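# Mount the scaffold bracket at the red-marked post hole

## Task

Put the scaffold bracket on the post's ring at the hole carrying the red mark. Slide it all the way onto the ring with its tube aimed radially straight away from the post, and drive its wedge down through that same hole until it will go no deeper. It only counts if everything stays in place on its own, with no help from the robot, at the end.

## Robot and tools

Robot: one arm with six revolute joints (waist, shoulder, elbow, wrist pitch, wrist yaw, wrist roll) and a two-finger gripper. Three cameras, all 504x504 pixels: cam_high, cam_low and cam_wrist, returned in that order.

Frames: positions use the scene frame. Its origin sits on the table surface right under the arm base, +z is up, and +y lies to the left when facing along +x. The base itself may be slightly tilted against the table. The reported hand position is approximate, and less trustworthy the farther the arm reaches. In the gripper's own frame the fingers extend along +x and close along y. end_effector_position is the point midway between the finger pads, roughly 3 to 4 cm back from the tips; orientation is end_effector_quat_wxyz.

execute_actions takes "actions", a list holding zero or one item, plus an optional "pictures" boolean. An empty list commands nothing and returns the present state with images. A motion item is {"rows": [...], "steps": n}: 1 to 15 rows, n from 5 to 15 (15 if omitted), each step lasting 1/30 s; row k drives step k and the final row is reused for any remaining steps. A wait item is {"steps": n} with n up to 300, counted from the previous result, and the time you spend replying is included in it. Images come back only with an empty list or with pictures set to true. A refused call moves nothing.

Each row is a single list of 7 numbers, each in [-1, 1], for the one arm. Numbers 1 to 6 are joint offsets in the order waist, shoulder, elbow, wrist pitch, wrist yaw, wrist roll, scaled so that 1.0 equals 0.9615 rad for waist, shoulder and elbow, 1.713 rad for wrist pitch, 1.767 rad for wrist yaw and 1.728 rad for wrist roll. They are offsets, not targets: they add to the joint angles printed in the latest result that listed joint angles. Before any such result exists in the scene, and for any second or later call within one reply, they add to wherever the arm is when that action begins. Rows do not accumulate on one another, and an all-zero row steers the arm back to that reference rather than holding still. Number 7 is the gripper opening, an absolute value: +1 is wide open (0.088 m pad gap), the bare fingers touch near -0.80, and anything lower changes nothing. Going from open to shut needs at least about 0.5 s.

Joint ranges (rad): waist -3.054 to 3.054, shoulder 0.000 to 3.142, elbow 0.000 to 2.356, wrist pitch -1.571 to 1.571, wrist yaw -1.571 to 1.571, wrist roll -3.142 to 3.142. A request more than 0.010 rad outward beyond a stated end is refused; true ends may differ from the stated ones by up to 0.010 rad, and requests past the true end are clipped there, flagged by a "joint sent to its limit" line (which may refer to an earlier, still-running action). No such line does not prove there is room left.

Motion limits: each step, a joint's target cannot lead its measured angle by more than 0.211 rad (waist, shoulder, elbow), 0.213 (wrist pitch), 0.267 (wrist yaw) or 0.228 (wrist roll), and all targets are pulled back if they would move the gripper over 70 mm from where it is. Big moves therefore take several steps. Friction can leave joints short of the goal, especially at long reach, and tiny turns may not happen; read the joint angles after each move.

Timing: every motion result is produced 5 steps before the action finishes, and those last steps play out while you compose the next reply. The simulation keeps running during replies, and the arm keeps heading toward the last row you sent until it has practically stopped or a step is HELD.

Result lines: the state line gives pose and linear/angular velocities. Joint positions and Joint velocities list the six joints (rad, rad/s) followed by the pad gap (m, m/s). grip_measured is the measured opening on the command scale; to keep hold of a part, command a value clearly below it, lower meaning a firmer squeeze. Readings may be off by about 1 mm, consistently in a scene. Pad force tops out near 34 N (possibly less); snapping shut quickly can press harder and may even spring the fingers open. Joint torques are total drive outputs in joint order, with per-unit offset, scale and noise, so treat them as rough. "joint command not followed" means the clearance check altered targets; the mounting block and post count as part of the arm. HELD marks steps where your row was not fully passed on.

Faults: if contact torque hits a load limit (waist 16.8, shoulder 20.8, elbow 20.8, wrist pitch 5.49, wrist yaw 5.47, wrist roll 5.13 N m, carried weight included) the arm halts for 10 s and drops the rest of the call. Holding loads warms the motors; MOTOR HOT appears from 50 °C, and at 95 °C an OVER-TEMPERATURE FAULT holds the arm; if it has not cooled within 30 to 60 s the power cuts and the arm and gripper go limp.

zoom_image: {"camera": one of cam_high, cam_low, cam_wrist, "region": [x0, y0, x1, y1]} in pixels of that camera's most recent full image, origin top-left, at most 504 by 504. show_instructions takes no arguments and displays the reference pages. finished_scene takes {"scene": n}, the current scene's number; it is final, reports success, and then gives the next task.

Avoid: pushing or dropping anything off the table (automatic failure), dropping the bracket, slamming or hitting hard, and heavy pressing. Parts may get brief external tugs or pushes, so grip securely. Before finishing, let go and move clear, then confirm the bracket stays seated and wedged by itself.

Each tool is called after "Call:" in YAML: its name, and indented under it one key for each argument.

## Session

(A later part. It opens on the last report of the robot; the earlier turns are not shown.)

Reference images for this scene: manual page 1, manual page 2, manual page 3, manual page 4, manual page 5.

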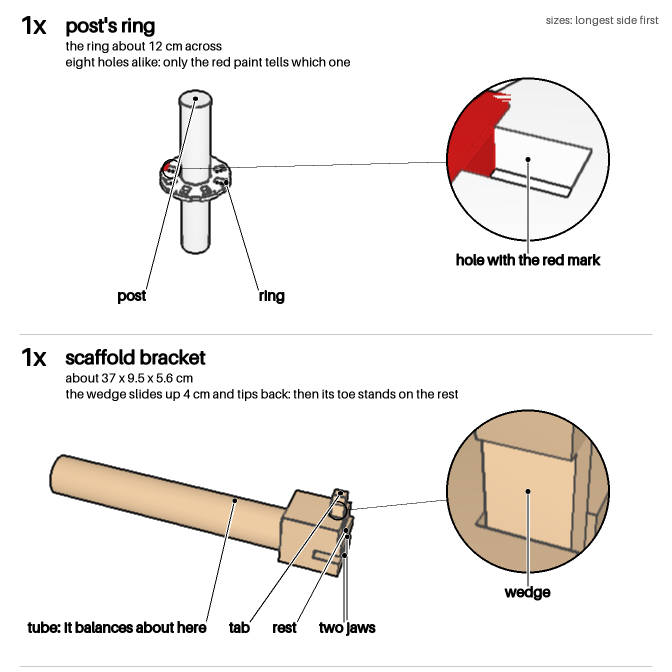

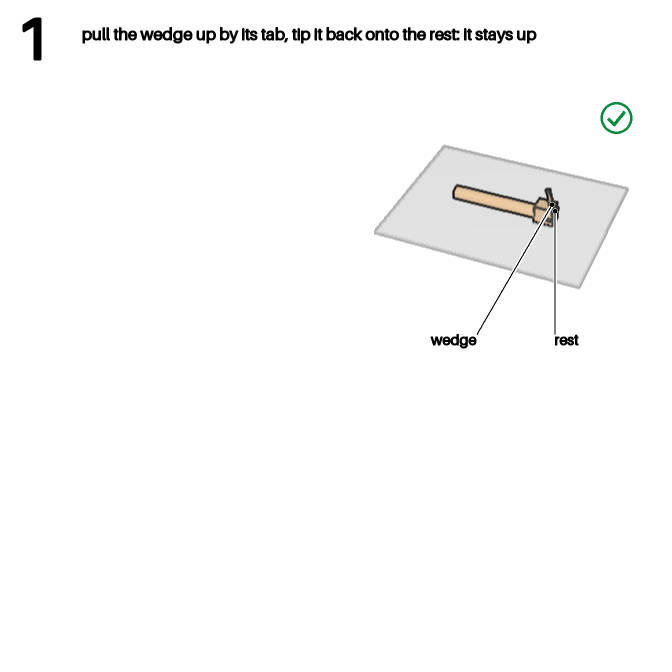

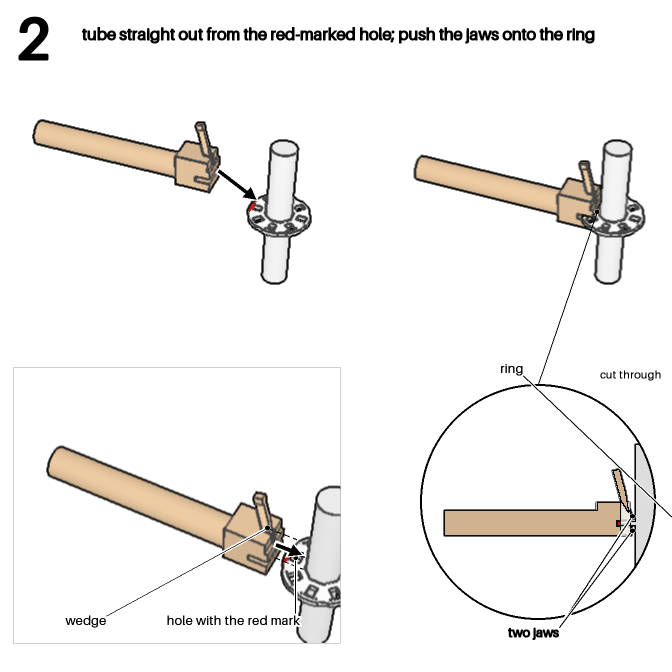

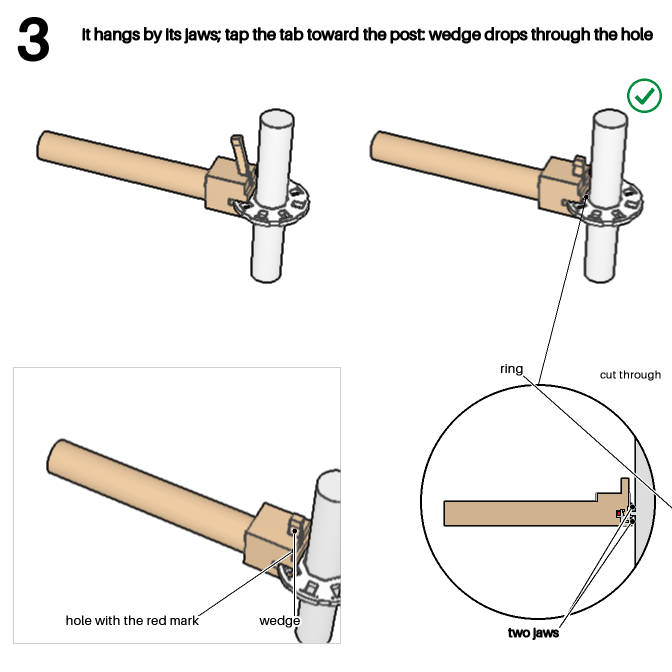

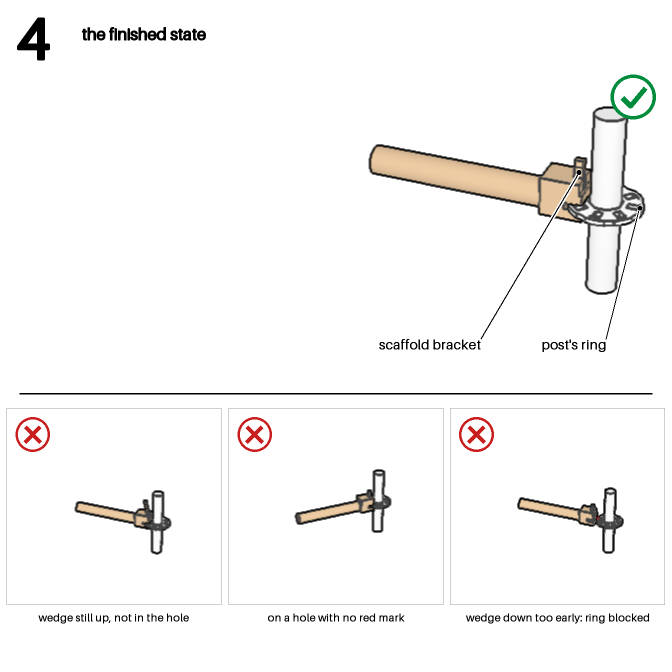

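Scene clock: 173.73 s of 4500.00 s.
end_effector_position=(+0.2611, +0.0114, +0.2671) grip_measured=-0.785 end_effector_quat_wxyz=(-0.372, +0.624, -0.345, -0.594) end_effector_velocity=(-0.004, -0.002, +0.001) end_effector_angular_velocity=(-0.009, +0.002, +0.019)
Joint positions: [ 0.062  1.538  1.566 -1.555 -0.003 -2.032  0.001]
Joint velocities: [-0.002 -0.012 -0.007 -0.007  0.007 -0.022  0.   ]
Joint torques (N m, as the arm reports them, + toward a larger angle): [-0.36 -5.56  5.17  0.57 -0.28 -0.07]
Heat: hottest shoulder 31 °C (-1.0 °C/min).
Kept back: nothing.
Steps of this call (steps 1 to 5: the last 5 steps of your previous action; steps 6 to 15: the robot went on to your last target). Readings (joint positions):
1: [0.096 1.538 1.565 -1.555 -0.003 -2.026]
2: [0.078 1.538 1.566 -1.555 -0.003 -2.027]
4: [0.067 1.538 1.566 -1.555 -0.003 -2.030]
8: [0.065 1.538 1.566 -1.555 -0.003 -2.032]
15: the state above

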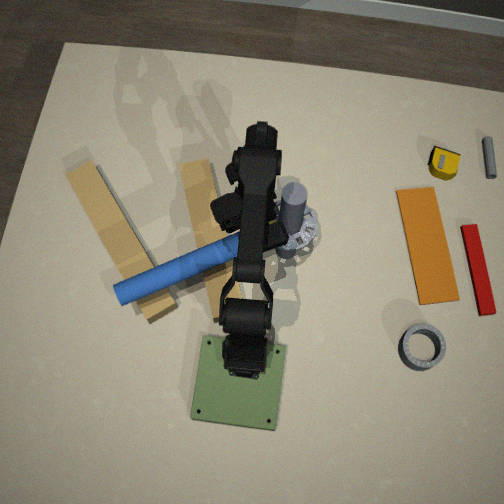

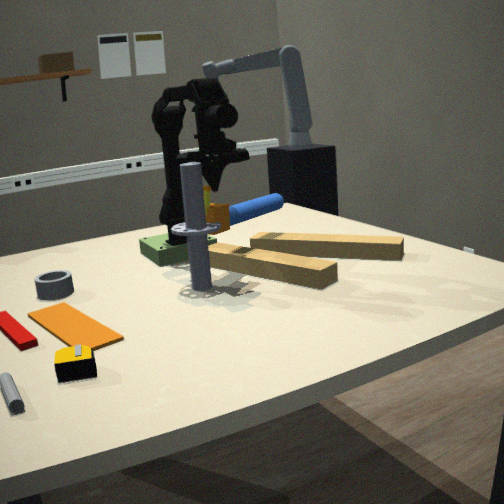

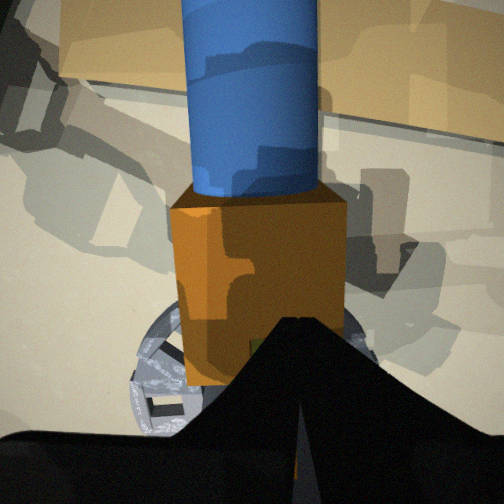

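Call:
execute_actions:
  actions:
    - {"rows": [[-0.014,-0.034,-0.078,0.02,0,-0.008,-0.9]], "steps": 15}

Call:
execute_actions:
  actions:
    - {"steps": 10}
  pictures: true

Call:
zoom_image:
  camera: "cam_low"
  region: [150,130,310,260]

Scene clock: 174.43 s of 4500.00 s.
end_effector_position=(+0.2551, +0.0085, +0.2565) grip_measured=-0.785 end_effector_quat_wxyz=(-0.369, +0.621, -0.347, -0.597) end_effector_velocity=(-0.003, +0.000, +0.002) end_effector_angular_velocity=(+0.008, -0.017, -0.010)
Joint positions: [ 0.052  1.514  1.5   -1.525 -0.004 -2.043  0.001]
Joint velocities: [-0.002 -0.022 -0.012  0.007 -0.007  0.007 -0.   ]
Joint torques (N m, as the arm reports them, + toward a larger angle): [-0.27 -6.53  3.62  0.72 -0.12 -0.07]
Heat: hottest shoulder 31 °C (-1.0 °C/min).
Steps of this call (steps 1 to 11: the robot went on to your last target; steps 12 to 21: the first 10 steps of this action). Readings (joint positions):
12: [0.061 1.533 1.557 -1.547 -0.004 -2.035]
13: [0.059 1.526 1.541 -1.537 -0.004 -2.038]
15: [0.054 1.518 1.517 -1.535 -0.004 -2.041]
19: [0.052 1.515 1.502 -1.526 -0.004 -2.043]
21: the state above

Scene clock: 174.77 s of 4500.00 s.
end_effector_position=(+0.2548, +0.0085, +0.2567) grip_measured=-0.785 end_effector_quat_wxyz=(-0.370, +0.622, -0.347, -0.597) end_effector_velocity=(-0.002, +0.001, -0.001) end_effector_angular_velocity=(+0.021, +0.013, +0.001)
Joint positions: [ 0.052  1.512  1.499 -1.524 -0.004 -2.044  0.001]
Joint velocities: [-0.007  0.002 -0.002 -0.007 -0.022 -0.007 -0.   ]
Joint torques (N m, as the arm reports them, + toward a larger angle): [-0.33 -6.49  3.69  0.73 -0.14 -0.08]
Heat: hottest shoulder 31 °C (-1.0 °C/min).
Kept back: nothing.
Steps of this call (steps 1 to 5: the last 5 steps of your previous action; steps 6 to 10: the robot went on to your last target). Readings (joint positions):
1: [0.052 1.513 1.500 -1.525 -0.004 -2.043]
2: [0.052 1.512 1.500 -1.525 -0.004 -2.044]
4: [0.052 1.512 1.500 -1.524 -0.004 -2.044]
8: [0.052 1.512 1.500 -1.524 -0.004 -2.044]
10: the state above

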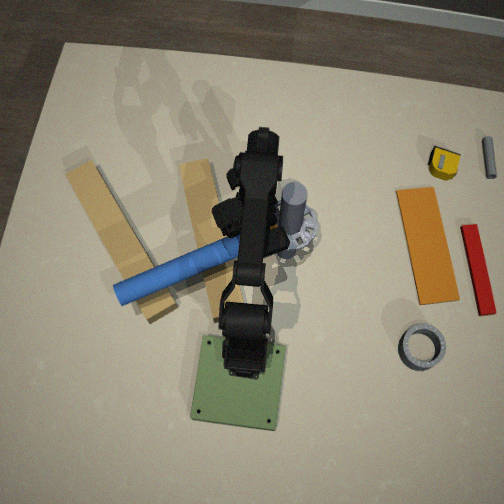

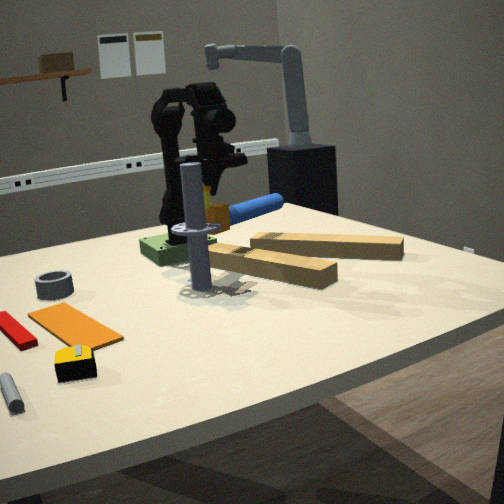

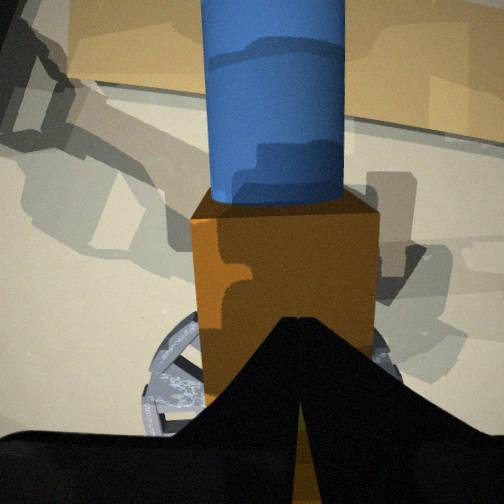

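Region (150, 130, 310, 260) of cam_low's 504x504 image, scaled by 3.150, with more detail than that image has; it fills the top 410 rows of this view, and the rest is white.

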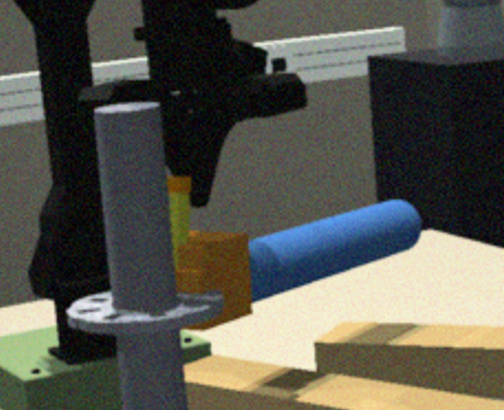

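Call:
execute_actions:
  actions:
    - {"rows": [[-0.02,0.012,0.01,0,0,-0.01,-0.9],[-0.02,0.012,0.01,0,0,-0.01,-0.9],[-0.035,0.022,0.018,0,0,-0.02,-0.9],[-0.035,0.022,0.018,0,0,-0.02,-0.9],[-0.05,0.033,0.027,0,0,-0.028,-0.9],[-0.05,0.033,0.027,0,0,-0.028,-0.9],[-0.065,0.044,0.036,0,0,-0.036,-0.9]], "steps": 15}

Call:
execute_actions:
  actions:
    - {"steps": 10}
  pictures: true

Call:
zoom_image:
  camera: "cam_low"
  region: [150,130,310,260]

Scene clock: 175.40 s of 4500.00 s.
end_effector_position=(+0.2582, +0.0019, +0.2570) grip_measured=-0.785 end_effector_quat_wxyz=(-0.368, +0.618, -0.338, -0.607) end_effector_velocity=(+0.010, -0.012, +0.002) end_effector_angular_velocity=(+0.005, +0.000, +0.029)
Joint positions: [ 0.014  1.534  1.522 -1.537 -0.024 -2.099  0.001]
Joint velocities: [-0.051  0.042  0.046 -0.007 -0.007 -0.081 -0.   ]
Joint torques (N m, as the arm reports them, + toward a larger angle): [-2.14 -3.96  5.18  1.39  0.73 -0.05]
Heat: hottest shoulder 31 °C (-1.0 °C/min).
Steps of this call (steps 1 to 9: the robot went on to your last target; steps 10 to 19: the first 10 steps of this action). Readings (joint positions):
10: [0.050 1.512 1.499 -1.524 -0.004 -2.047]
11: [0.046 1.512 1.499 -1.524 -0.004 -2.051]
13: [0.034 1.516 1.503 -1.524 -0.005 -2.064]
17: [0.018 1.530 1.517 -1.536 -0.023 -2.092]
19: the state above

Scene clock: 175.73 s of 4500.00 s.
end_effector_position=(+0.2589, +0.0008, +0.2570) grip_measured=-0.785 end_effector_quat_wxyz=(-0.368, +0.618, -0.338, -0.607) end_effector_velocity=(-0.002, -0.002, +0.002) end_effector_angular_velocity=(-0.008, -0.003, +0.019)
Joint positions: [ 0.01   1.536  1.525 -1.537 -0.024 -2.104  0.001]
Joint velocities: [-0.002 -0.007  0.002 -0.007  0.007 -0.022  0.   ]
Joint torques (N m, as the arm reports them, + toward a larger angle): [-2.09 -3.83  5.26  1.4   0.75 -0.04]
Heat: hottest shoulder 31 °C (-1.0 °C/min).
Kept back: nothing.
Steps of this call (steps 1 to 5: the last 5 steps of your previous action; steps 6 to 10: the robot went on to your last target). Readings (joint positions):
1: [0.013 1.535 1.523 -1.537 -0.024 -2.100]
2: [0.012 1.536 1.524 -1.537 -0.024 -2.101]
4: [0.010 1.536 1.525 -1.537 -0.024 -2.103]
8: [0.010 1.536 1.525 -1.537 -0.024 -2.104]
10: the state above

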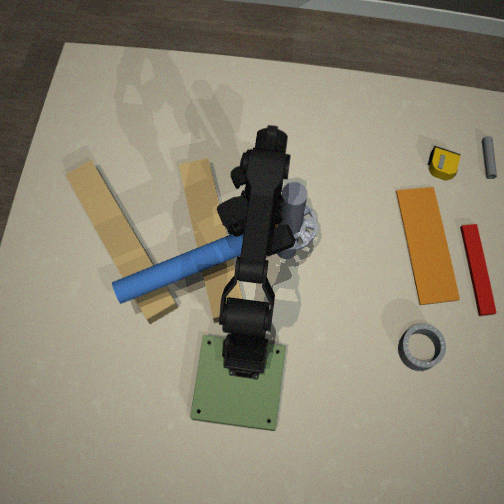

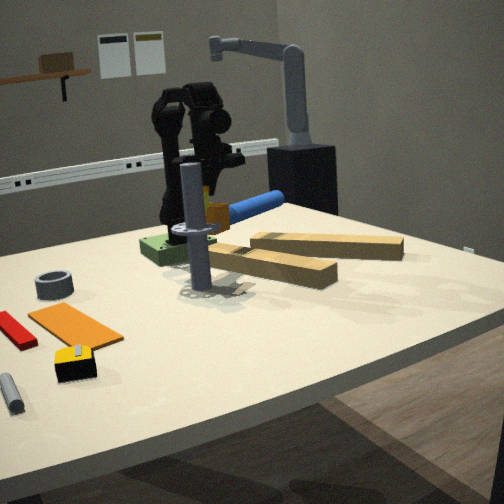

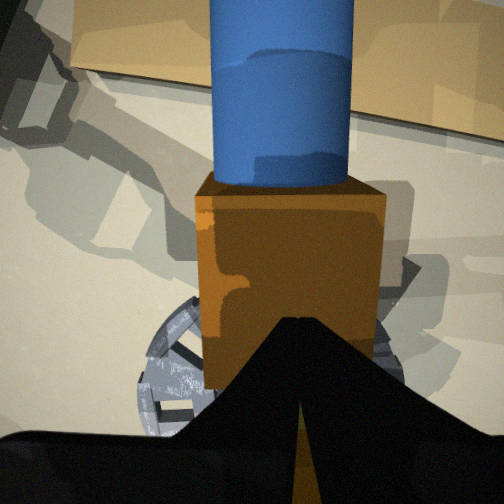

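Region (150, 130, 310, 260) of cam_low's 504x504 image, scaled by 3.150, with more detail than that image has; it fills the top 410 rows of this view, and the rest is white.

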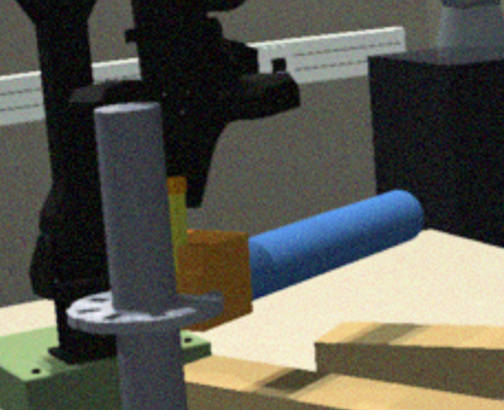

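Call:
execute_actions:
  actions:
    - {"rows": [[0.03,-0.02,-0.015,0.005,0.01,0.02,-0.9]], "steps": 10}

Call:
show_instructions:

Scene clock: 176.27 s of 4500.00 s.
end_effector_position=(+0.2590, +0.0046, +0.2579) grip_measured=-0.785 end_effector_quat_wxyz=(-0.367, +0.624, -0.341, -0.601) end_effector_velocity=(+0.001, +0.008, +0.007) end_effector_angular_velocity=(-0.003, -0.050, -0.044)
Joint positions: [ 0.033  1.528  1.52  -1.528 -0.01  -2.078  0.001]
Joint velocities: [ 0.037 -0.032 -0.002  0.022  0.007  0.081 -0.   ]
Joint torques (N m, as the arm reports them, + toward a larger angle): [ 0.12 -6.7   3.75  0.54 -0.03  0.07]
Heat: hottest shoulder 31 °C (-1.0 °C/min).
Steps of this call (steps 1 to 11: the robot went on to your last target; steps 12 to 16: the first 5 steps of this action). Readings (joint positions):
12: [0.013 1.535 1.525 -1.537 -0.022 -2.098]
13: [0.020 1.533 1.523 -1.537 -0.019 -2.090]
15: [0.031 1.528 1.520 -1.530 -0.011 -2.080]
16: the state above

Reference images for this scene: manual page 1, manual page 2, manual page 3, manual page 4, manual page 5.

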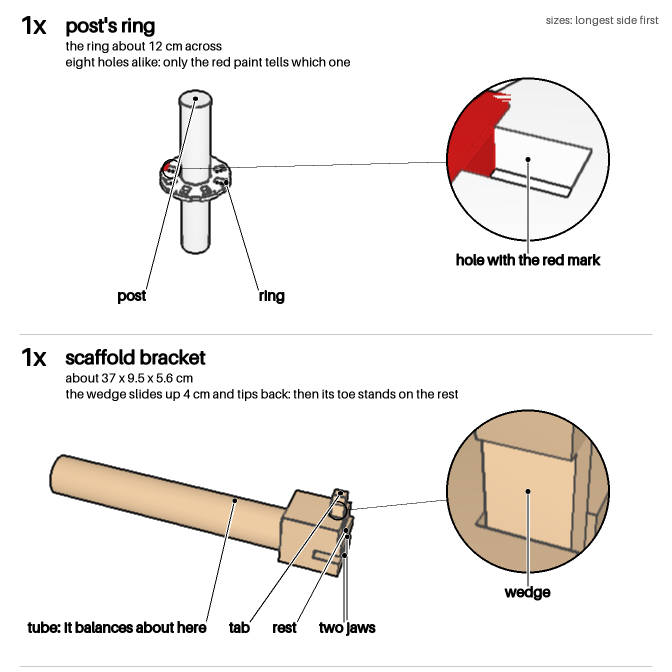

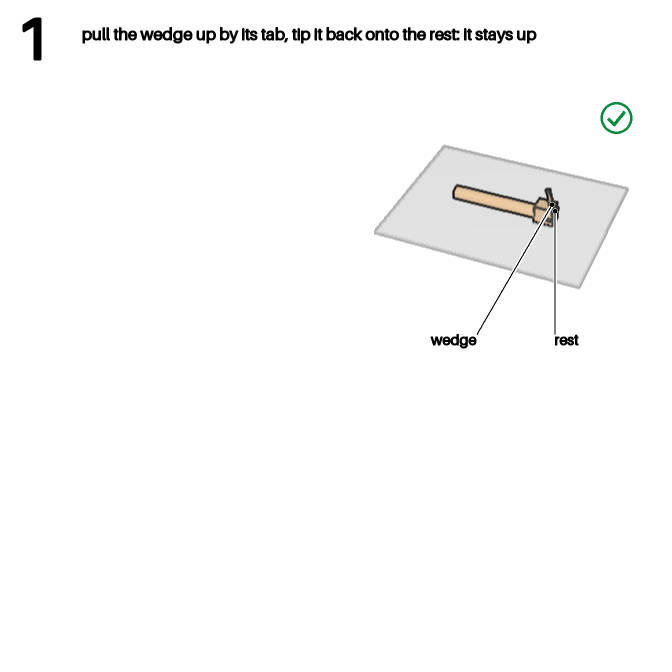

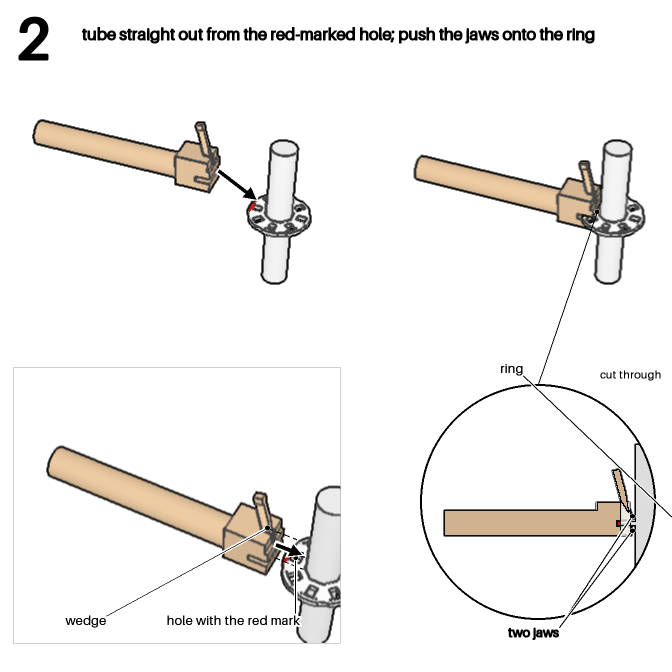

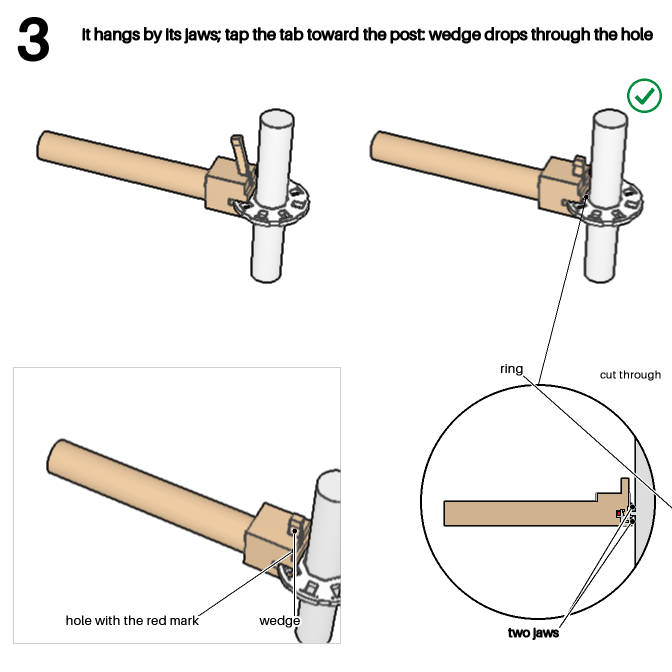

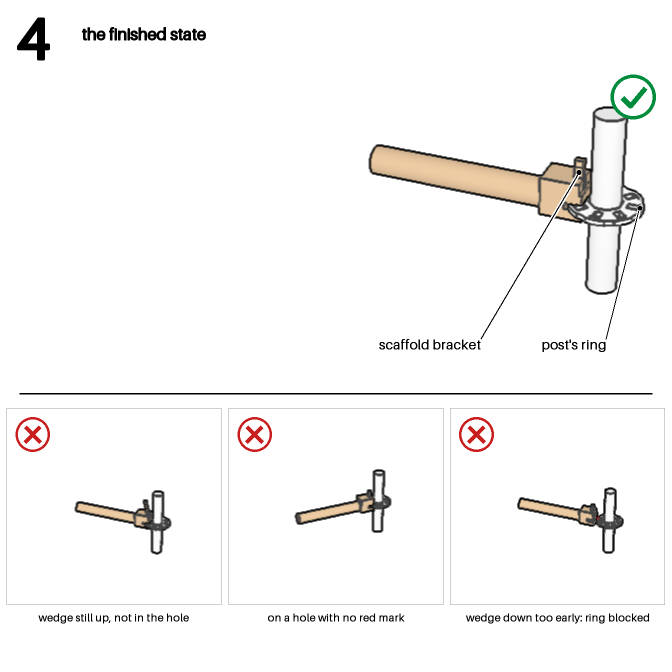

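Call:
zoom_image:
  camera: "cam_low"
  region: [165,185,245,245]

Region (165, 185, 245, 245) of cam_low's 504x504 image, scaled by 6.300, with more detail than that image has; it fills the top 378 rows of this view, and the rest is white.

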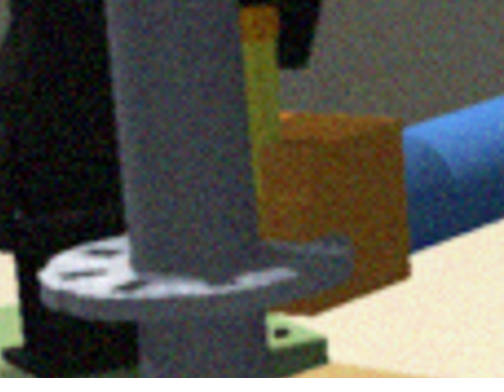

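Call:
execute_actions:
  actions:
    - {"rows": [[0.03,-0.1,0.03,0,0,0,-0.9],[0.03,-0.2,0.03,0.05,0,0,-0.9],[0.03,-0.3,0.0,0.1,0,0,-0.9],[0.03,-0.4,-0.05,0.2,0,0.1,-0.9],[0.03,-0.42,-0.1,0.3,0,0.2,-0.9],[0.03,-0.42,-0.15,0.35,0,0.28,-0.9]], "steps": 15}

Call:
execute_actions:
  actions:
    - {"steps": 15}
  pictures: true

Scene clock: 179.57 s of 4500.00 s.
end_effector_position=(+0.2786, +0.0116, +0.3707) grip_measured=-0.785 end_effector_quat_wxyz=(-0.619, +0.696, -0.224, -0.287) end_effector_velocity=(+0.173, +0.006, +0.260) end_effector_angular_velocity=(+0.822, -1.618, -0.694)
Joint positions: [ 0.059  1.126  1.416 -1.046 -0.009 -1.681  0.001]
Joint velocities: [-0.002 -0.252 -0.149  1.56  -0.007  1.018 -0.   ]
Joint torques (N m, as the arm reports them, + toward a larger angle): [ 0.25 -0.83  2.41  1.64 -0.18  0.08]
Heat: hottest shoulder 31 °C (-1.0 °C/min).
Steps of this call (steps 1 to 5: the last 5 steps of your previous action; steps 6 to 15: the robot went on to your last target; steps 16 to 89: nothing new was sent; steps 90 to 99: the first 10 steps of this action). Readings (joint positions):
90: [0.038 1.513 1.520 -1.527 -0.009 -2.072]
91: [0.044 1.488 1.519 -1.513 -0.009 -2.072]
93: [0.054 1.395 1.504 -1.409 -0.009 -2.036]
97: [0.059 1.167 1.433 -1.168 -0.009 -1.774]
99: the state above

Scene clock: 180.07 s of 4500.00 s.
end_effector_position=(+0.2938, +0.0122, +0.3777) grip_measured=-0.785 end_effector_quat_wxyz=(+0.658, -0.680, +0.208, +0.249) end_effector_velocity=(+0.002, +0.000, +0.004) end_effector_angular_velocity=(+0.011, -0.021, -0.001)
Joint positions: [ 0.059  1.124  1.383 -0.932 -0.009 -1.596  0.001]
Joint velocities: [-0.002 -0.002 -0.002  0.022 -0.007  0.007 -0.   ]
Joint torques (N m, as the arm reports them, + toward a larger angle): [ 0.27 -3.43  4.39  2.08 -0.17  0.08]
Heat: hottest shoulder 31 °C (-1.0 °C/min).
Kept back: nothing.
Steps of this call (steps 1 to 5: the last 5 steps of your previous action; steps 6 to 15: the robot went on to your last target). Readings (joint positions):
1: [0.059 1.123 1.412 -1.004 -0.009 -1.654]
2: [0.059 1.122 1.407 -0.981 -0.009 -1.636]
4: [0.059 1.123 1.393 -0.959 -0.009 -1.615]
8: [0.059 1.124 1.383 -0.938 -0.009 -1.601]
15: the state above

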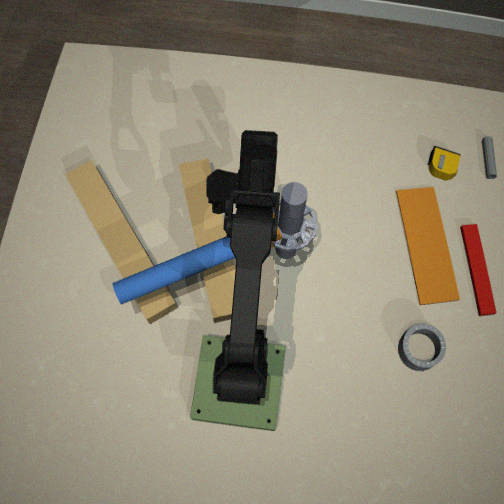

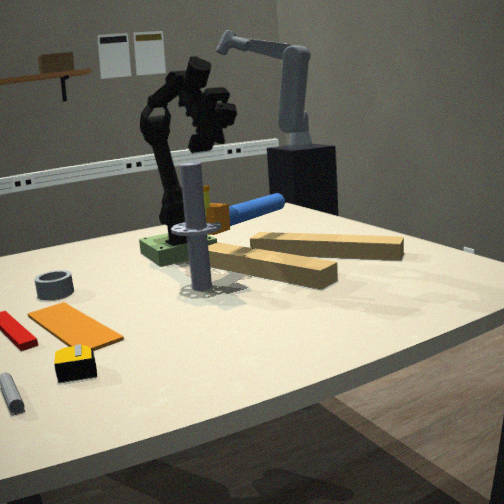

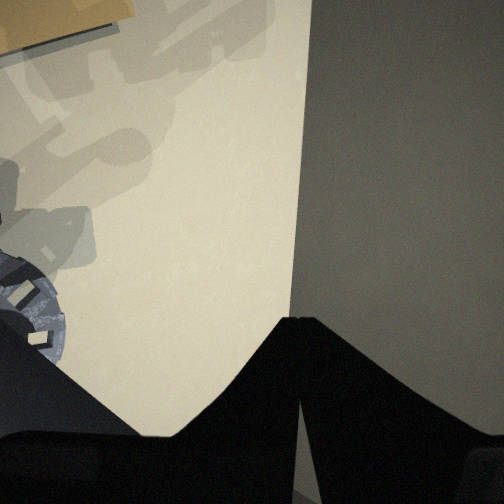

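Call:
execute_actions:
  actions:
    - {"rows": [[-0.06,-0.562,-0.811,0.141,0,0.926,-0.9]], "steps": 15}

Call:
execute_actions:
  actions:
    - {"steps": 30}
  pictures: true

Scene clock: 181.30 s of 4500.00 s.
end_effector_position=(+0.2199, -0.0024, +0.3216) grip_measured=-0.785 end_effector_quat_wxyz=(+0.869, -0.441, +0.199, +0.102) end_effector_velocity=(-0.061, +0.002, -0.493) end_effector_angular_velocity=(+1.721, +0.812, -0.828)
Joint positions: [ 0.005  0.608  0.839 -0.695 -0.01  -0.949  0.001]
Joint velocities: [-0.012 -0.608 -1.512  0.095 -0.007  1.897 -0.   ]
Joint torques (N m, as the arm reports them, + toward a larger angle): [-0.34  2.71  2.56  1.91 -0.05  0.07]
Heat: hottest shoulder 31 °C (-1.0 °C/min).
Steps of this call (steps 1 to 15: the robot went on to your last target; steps 16 to 27: nothing new was sent; steps 28 to 37: the first 10 steps of this action). Readings (joint positions):
28: [0.053 1.092 1.348 -0.872 -0.012 -1.543]
29: [0.039 1.045 1.285 -0.808 -0.012 -1.474]
31: [0.016 0.925 1.165 -0.756 -0.010 -1.343]
35: [0.006 0.677 0.943 -0.706 -0.010 -1.079]
37: the state above

Scene clock: 182.30 s of 4500.00 s.
end_effector_position=(+0.2128, -0.0022, +0.2304) grip_measured=-0.785 end_effector_quat_wxyz=(+0.947, +0.007, +0.322, -0.001) end_effector_velocity=(-0.001, +0.001, -0.003) end_effector_angular_velocity=(+0.010, +0.012, -0.001)
Joint positions: [ 0.004  0.586  0.609 -0.69  -0.01   0.002  0.001]
Joint velocities: [-0.002  0.002 -0.002 -0.007 -0.007  0.007 -0.   ]
Joint torques (N m, as the arm reports them, + toward a larger angle): [-0.33 -1.    5.04  1.97 -0.02  0.05]
Heat: hottest shoulder 31 °C (-1.0 °C/min).
Kept back: nothing.
Steps of this call (steps 1 to 5: the last 5 steps of your previous action; steps 6 to 30: the robot went on to your last target). Readings (joint positions):
1: [0.005 0.596 0.790 -0.692 -0.010 -0.889]
2: [0.005 0.593 0.740 -0.692 -0.010 -0.825]
4: [0.004 0.595 0.657 -0.699 -0.010 -0.693]
8: [0.004 0.593 0.609 -0.695 -0.010 -0.430]
30: the state above

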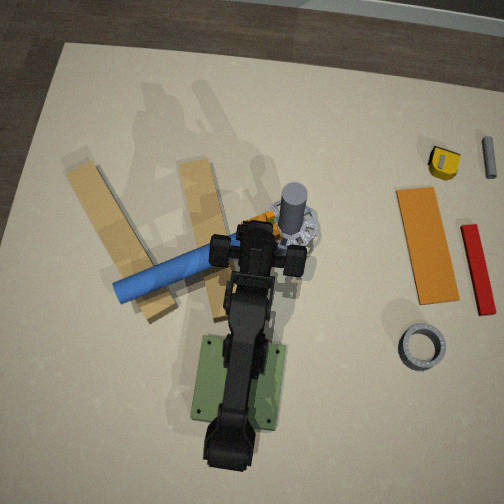

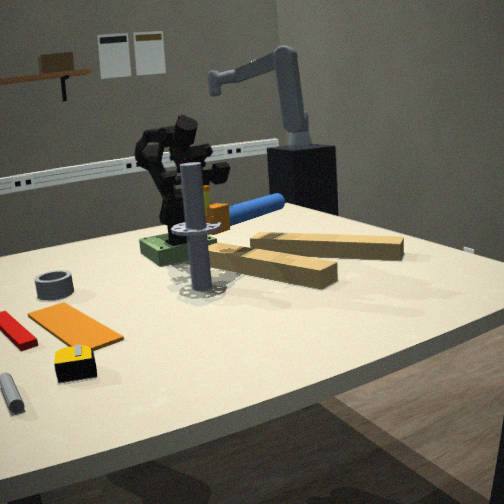

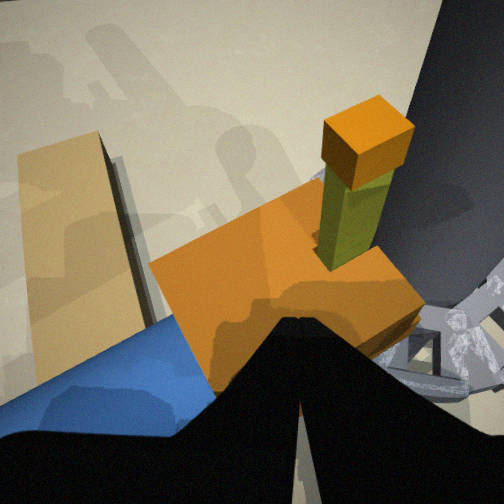

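Call:
zoom_image:
  camera: "cam_wrist"
  region: [300,200,504,400]

Region (300, 200, 504, 400) of cam_wrist's 504x504 image, scaled by 2.471, with more detail than that image has; it fills the top 494 rows of this view, and the rest is white.

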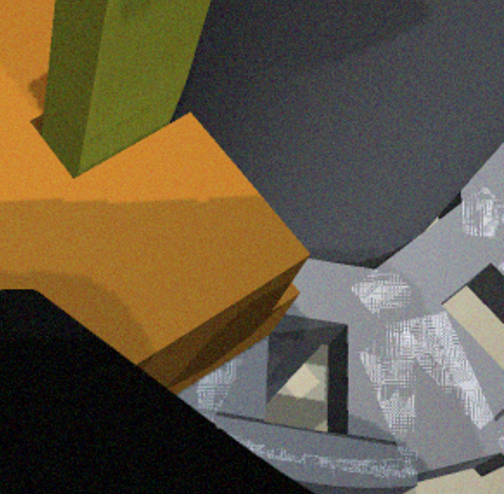

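Call:
execute_actions:
  actions:
    - {"rows": [[0.2,0.1,0.3,-0.1,0,-0.3,1],[0.406,0.3,0.6,-0.25,0,-0.6,1],[0.406,0.6,0.8,-0.4,0,-0.9,1],[0.406,0.9,0.885,-0.505,0.005,-0.985,1]], "steps": 15}

Call:
execute_actions:
  actions:
    - {"steps": 35}
  pictures: true

Scene clock: 184.63 s of 4500.00 s.
end_effector_position=(+0.2040, +0.0779, +0.2591) grip_measured=+0.261 end_effector_quat_wxyz=(+0.733, -0.351, +0.486, +0.320) end_effector_velocity=(+0.036, +0.050, +0.078) end_effector_angular_velocity=(-1.281, +1.421, +2.019)
Joint positions: [ 0.378  1.127  1.178 -1.281 -0.006 -0.644  0.052]
Joint velocities: [ 0.159  1.775  1.805 -1.824  0.007 -1.985  0.175]
Joint torques (N m, as the arm reports them, + toward a larger angle): [ 0.07 -2.24  5.32  0.92  0.07 -0.07]
Heat: hottest shoulder 30 °C (-2.0 °C/min).
Steps of this call (steps 1 to 15: the robot went on to your last target; steps 16 to 60: nothing new was sent; steps 61 to 70: the first 10 steps of this action). Readings (joint positions):
61: [0.028 0.602 0.638 -0.736 0.001 -0.047]
62: [0.087 0.648 0.690 -0.808 -0.001 -0.116]
64: [0.211 0.768 0.816 -0.911 -0.006 -0.248]
68: [0.360 1.008 1.058 -1.159 -0.007 -0.512]
70: the state above

Scene clock: 185.80 s of 4500.00 s.
end_effector_position=(+0.2178, +0.0864, +0.2598) grip_measured=+1.000 end_effector_quat_wxyz=(-0.372, +0.616, -0.348, -0.601) end_effector_velocity=(-0.002, -0.000, +0.001) end_effector_angular_velocity=(+0.006, +0.005, +0.005)
Joint positions: [ 0.392  1.445  1.452 -1.552 -0.005 -1.699  0.088]
Joint velocities: [-0.002 -0.002  0.002 -0.007 -0.007 -0.007  0.   ]
Joint torques (N m, as the arm reports them, + toward a larger angle): [ 0.22 -4.24  5.22  0.3  -0.01 -0.08]
Heat: hottest shoulder 30 °C (-2.0 °C/min).
Kept back: nothing.
Steps of this call (steps 1 to 5: the last 5 steps of your previous action; steps 6 to 35: the robot went on to your last target). Readings (joint positions):
1: [0.382 1.186 1.238 -1.342 -0.006 -0.710]
2: [0.385 1.245 1.298 -1.403 -0.005 -0.776]
4: [0.389 1.348 1.389 -1.477 -0.005 -0.907]
8: [0.391 1.437 1.434 -1.536 -0.005 -1.170]
35: the state above

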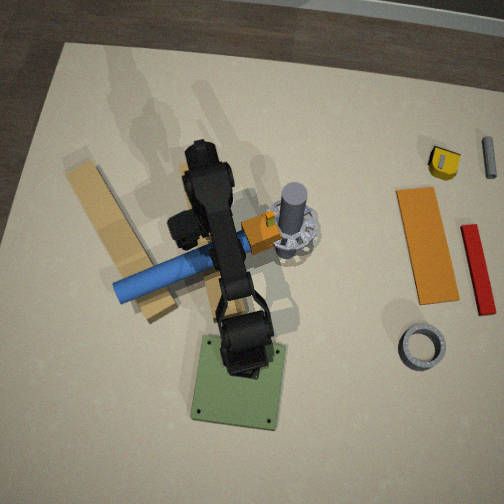

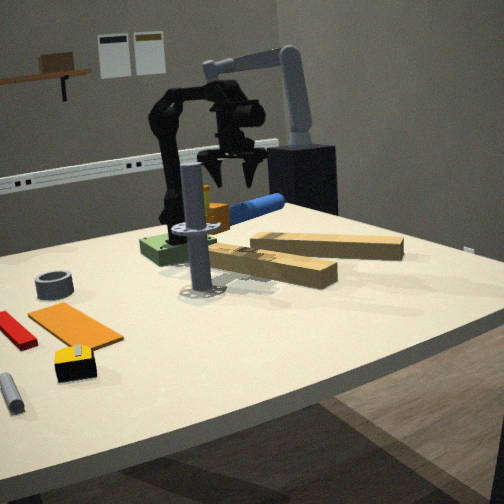

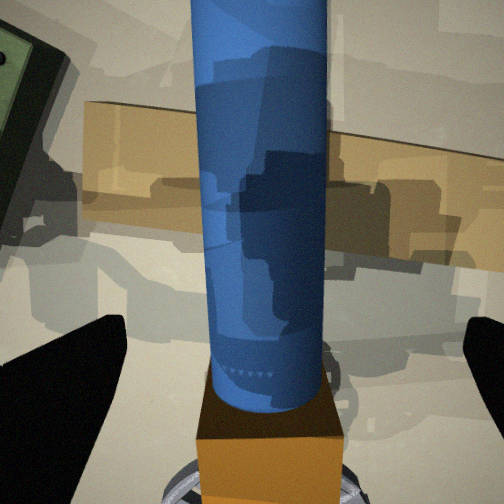

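Call:
execute_actions:
  actions:
    - {"rows": [[0,-0.02,-0.1,0.045,0,0,1],[0,-0.03,-0.2,0.09,0,0,1],[0,-0.03,-0.29,0.135,0,0,1],[0,-0.03,-0.372,0.174,0,0,1]], "steps": 15}

Call:
execute_actions:
  actions:
    - {"steps": 12}
  pictures: true

Scene clock: 186.43 s of 4500.00 s.
end_effector_position=(+0.2107, +0.0836, +0.1775) grip_measured=+1.000 end_effector_quat_wxyz=(-0.359, +0.605, -0.361, -0.612) end_effector_velocity=(+0.014, +0.006, -0.026) end_effector_angular_velocity=(+0.037, -0.072, +0.019)
Joint positions: [ 0.392  1.425  1.107 -1.275 -0.005 -1.699  0.088]
Joint velocities: [-0.002 -0.002 -0.105  0.183 -0.007 -0.022  0.   ]
Joint torques (N m, as the arm reports them, + toward a larger angle): [-0.08 -6.09  4.48  0.8  -0.16 -0.01]
Heat: hottest shoulder 30 °C (-2.0 °C/min).
Steps of this call (steps 1 to 9: the robot went on to your last target; steps 10 to 19: the first 10 steps of this action). Readings (joint positions):
10: [0.392 1.442 1.441 -1.538 -0.005 -1.699]
11: [0.392 1.431 1.406 -1.498 -0.005 -1.699]
13: [0.392 1.413 1.301 -1.397 -0.005 -1.698]
17: [0.392 1.424 1.130 -1.294 -0.005 -1.699]
19: the state above

Scene clock: 186.83 s of 4500.00 s.
end_effector_position=(+0.2133, +0.0846, +0.1773) grip_measured=+1.000 end_effector_quat_wxyz=(-0.363, +0.609, -0.357, -0.608) end_effector_velocity=(-0.002, -0.000, -0.000) end_effector_angular_velocity=(+0.004, +0.009, +0.005)
Joint positions: [ 0.392  1.422  1.103 -1.257 -0.005 -1.699  0.088]
Joint velocities: [-0.002 -0.002 -0.002 -0.007 -0.007 -0.007  0.   ]
Joint torques (N m, as the arm reports them, + toward a larger angle): [-0.12 -5.76  3.72  0.67 -0.15  0.01]
Heat: hottest shoulder 30 °C (-2.0 °C/min).
Kept back: nothing.
Steps of this call (steps 1 to 5: the last 5 steps of your previous action; steps 6 to 12: the robot went on to your last target). Readings (joint positions):
1: [0.392 1.424 1.106 -1.268 -0.005 -1.699]
2: [0.392 1.423 1.106 -1.263 -0.005 -1.699]
4: [0.392 1.422 1.105 -1.261 -0.005 -1.699]
8: [0.392 1.422 1.104 -1.258 -0.005 -1.699]
12: the state above

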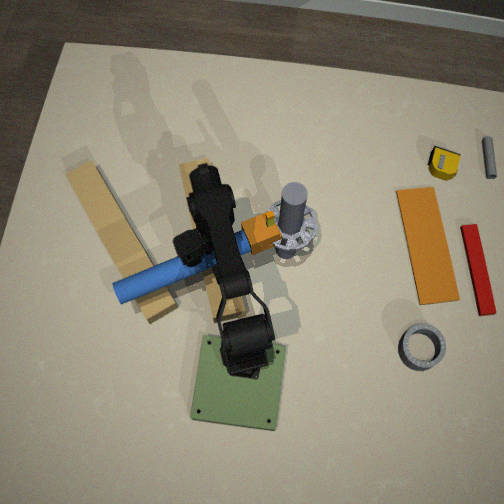

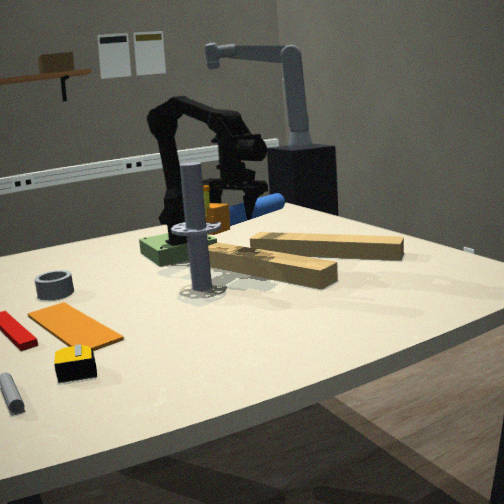

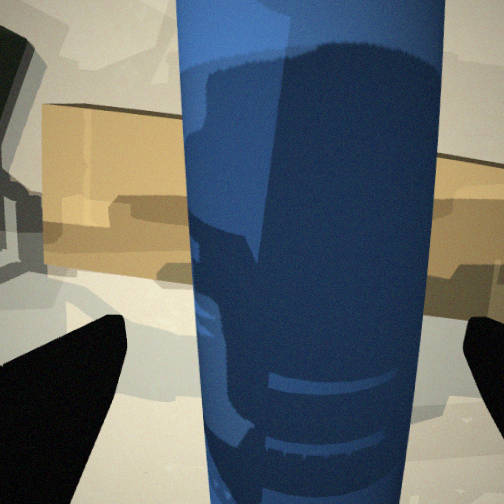

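Call:
execute_actions:
  actions:
    - {"rows": [[0,0,0,0,0,0,0.6],[0,0,0,0,0,0,0.3],[0,0,0,0,0,0,0.1],[0,0,0,0,0,0,-0.3],[0,0,0,0,0,0,-0.3],[0,0,0,0,0,0,-0.3],[0,0,0,0,0,0,-0.3],[0,0,0,0,0,0,-0.3],[0,0,0,0,0,0,-0.3],[0,0,0,0,0,0,-0.3],[0,0,0.025,-0.012,0,0,-0.3]], "steps": 15}

Call:
execute_actions:
  actions:
    - {"rows": [[-0.003,-0.015,0.012,-0.014,0,-0.013,-0.3],[-0.003,-0.015,0.012,-0.014,0,-0.013,-0.3],[-0.006,-0.03,0.0,-0.015,0,-0.026,-0.3],[-0.006,-0.03,0.0,-0.015,0,-0.026,-0.3],[-0.009,-0.045,-0.013,-0.016,0,-0.04,-0.3],[-0.009,-0.045,-0.013,-0.016,0,-0.04,-0.3],[-0.012,-0.06,-0.026,-0.017,0,-0.053,-0.3],[-0.012,-0.06,-0.026,-0.017,0,-0.053,-0.3],[-0.015,-0.072,-0.038,-0.018,0,-0.065,-0.3]], "steps": 15}

Call:
execute_actions:
  actions:
    - {"steps": 10}
  pictures: true

Call:
zoom_image:
  camera: "cam_low"
  region: [150,130,310,260]

Scene clock: 187.77 s of 4500.00 s.
end_effector_position=(+0.2141, +0.0851, +0.1773) grip_measured=+0.240 end_effector_quat_wxyz=(-0.365, +0.610, -0.355, -0.608) end_effector_velocity=(-0.001, -0.002, -0.000) end_effector_angular_velocity=(-0.010, +0.004, +0.019)
Joint positions: [ 0.392  1.422  1.103 -1.253 -0.006 -1.699  0.051]
Joint velocities: [-0.002 -0.002 -0.002 -0.007  0.007 -0.022 -0.   ]
Joint torques (N m, as the arm reports them, + toward a larger angle): [-0.02 -5.07  4.53  0.19 -0.1   0.02]
Heat: hottest shoulder 30 °C (-2.0 °C/min).
Steps of this call (steps 1 to 18: the robot went on to your last target; steps 19 to 28: the first 10 steps of this action). Readings (joint positions):
19: [0.392 1.422 1.103 -1.257 -0.005 -1.699]
20: [0.392 1.422 1.103 -1.257 -0.005 -1.699]
22: [0.392 1.422 1.103 -1.257 -0.005 -1.699]
26: [0.392 1.422 1.103 -1.253 -0.006 -1.699]
28: the state above

Scene clock: 188.27 s of 4500.00 s.
end_effector_position=(+0.2024, +0.0788, +0.1797) grip_measured=+0.240 end_effector_quat_wxyz=(-0.335, +0.621, -0.333, -0.626) end_effector_velocity=(-0.048, -0.032, -0.003) end_effector_angular_velocity=(-0.018, +0.030, +0.205)
Joint positions: [ 0.383  1.382  1.081 -1.285 -0.008 -1.791  0.051]
Joint velocities: [-0.051 -0.188 -0.159 -0.066  0.007 -0.256  0.   ]
Joint torques (N m, as the arm reports them, + toward a larger angle): [-0.35 -6.38  4.94  0.19 -0.1  -0.08]
Heat: hottest shoulder 30 °C (-2.0 °C/min).
Steps of this call (steps 1 to 5: the last 5 steps of your previous action; steps 6 to 15: the first 10 steps of this action, its rows measured from where the robot was after step 5). Readings (joint positions):
5: [0.392 1.424 1.110 -1.260 -0.006 -1.701]
6: [0.391 1.424 1.111 -1.262 -0.006 -1.703]
7: [0.391 1.424 1.111 -1.266 -0.007 -1.710]
9: [0.390 1.419 1.110 -1.274 -0.008 -1.727]
13: [0.386 1.396 1.093 -1.282 -0.008 -1.771]
15: the state above

Scene clock: 188.60 s of 4500.00 s.
end_effector_position=(+0.1994, +0.0764, +0.1794) grip_measured=+0.240 end_effector_quat_wxyz=(-0.329, +0.623, -0.329, -0.628) end_effector_velocity=(-0.006, +0.001, +0.001) end_effector_angular_velocity=(+0.015, +0.024, +0.019)
Joint positions: [ 0.379  1.37   1.07  -1.289 -0.005 -1.811  0.051]
Joint velocities: [-0.002 -0.007 -0.002 -0.022 -0.022 -0.022  0.   ]
Joint torques (N m, as the arm reports them, + toward a larger angle): [-0.28 -6.39  4.86  0.29 -0.16 -0.06]
Heat: hottest shoulder 30 °C (-2.0 °C/min).
Kept back: nothing.
Steps of this call (steps 1 to 5: the last 5 steps of your previous action; steps 6 to 10: the robot went on to your last target). Readings (joint positions):
1: [0.382 1.377 1.077 -1.287 -0.007 -1.798]
2: [0.381 1.374 1.074 -1.289 -0.007 -1.802]
4: [0.380 1.371 1.072 -1.289 -0.006 -1.807]
8: [0.379 1.370 1.071 -1.289 -0.005 -1.810]
10: the state above

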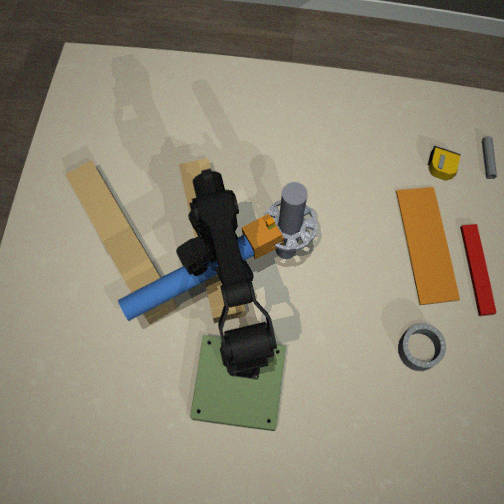

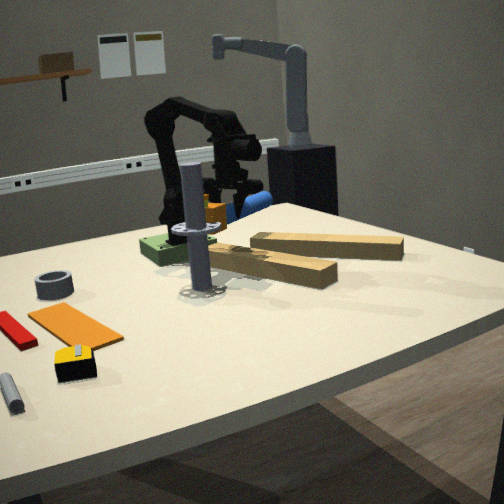

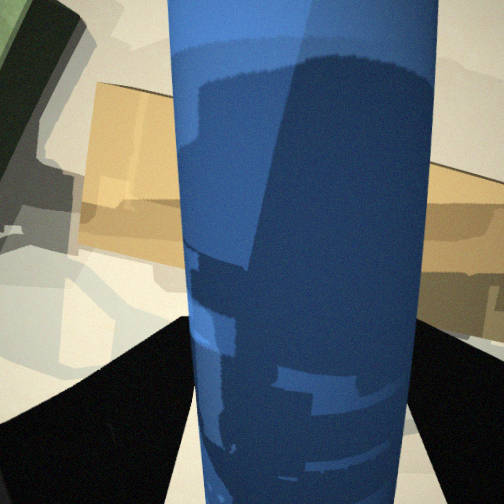

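Region (150, 130, 310, 260) of cam_low's 504x504 image, scaled by 3.150, with more detail than that image has; it fills the top 410 rows of this view, and the rest is white.

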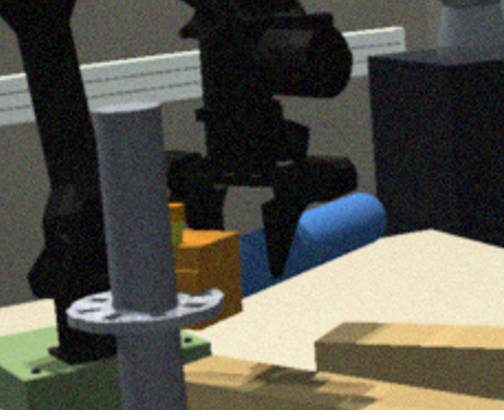

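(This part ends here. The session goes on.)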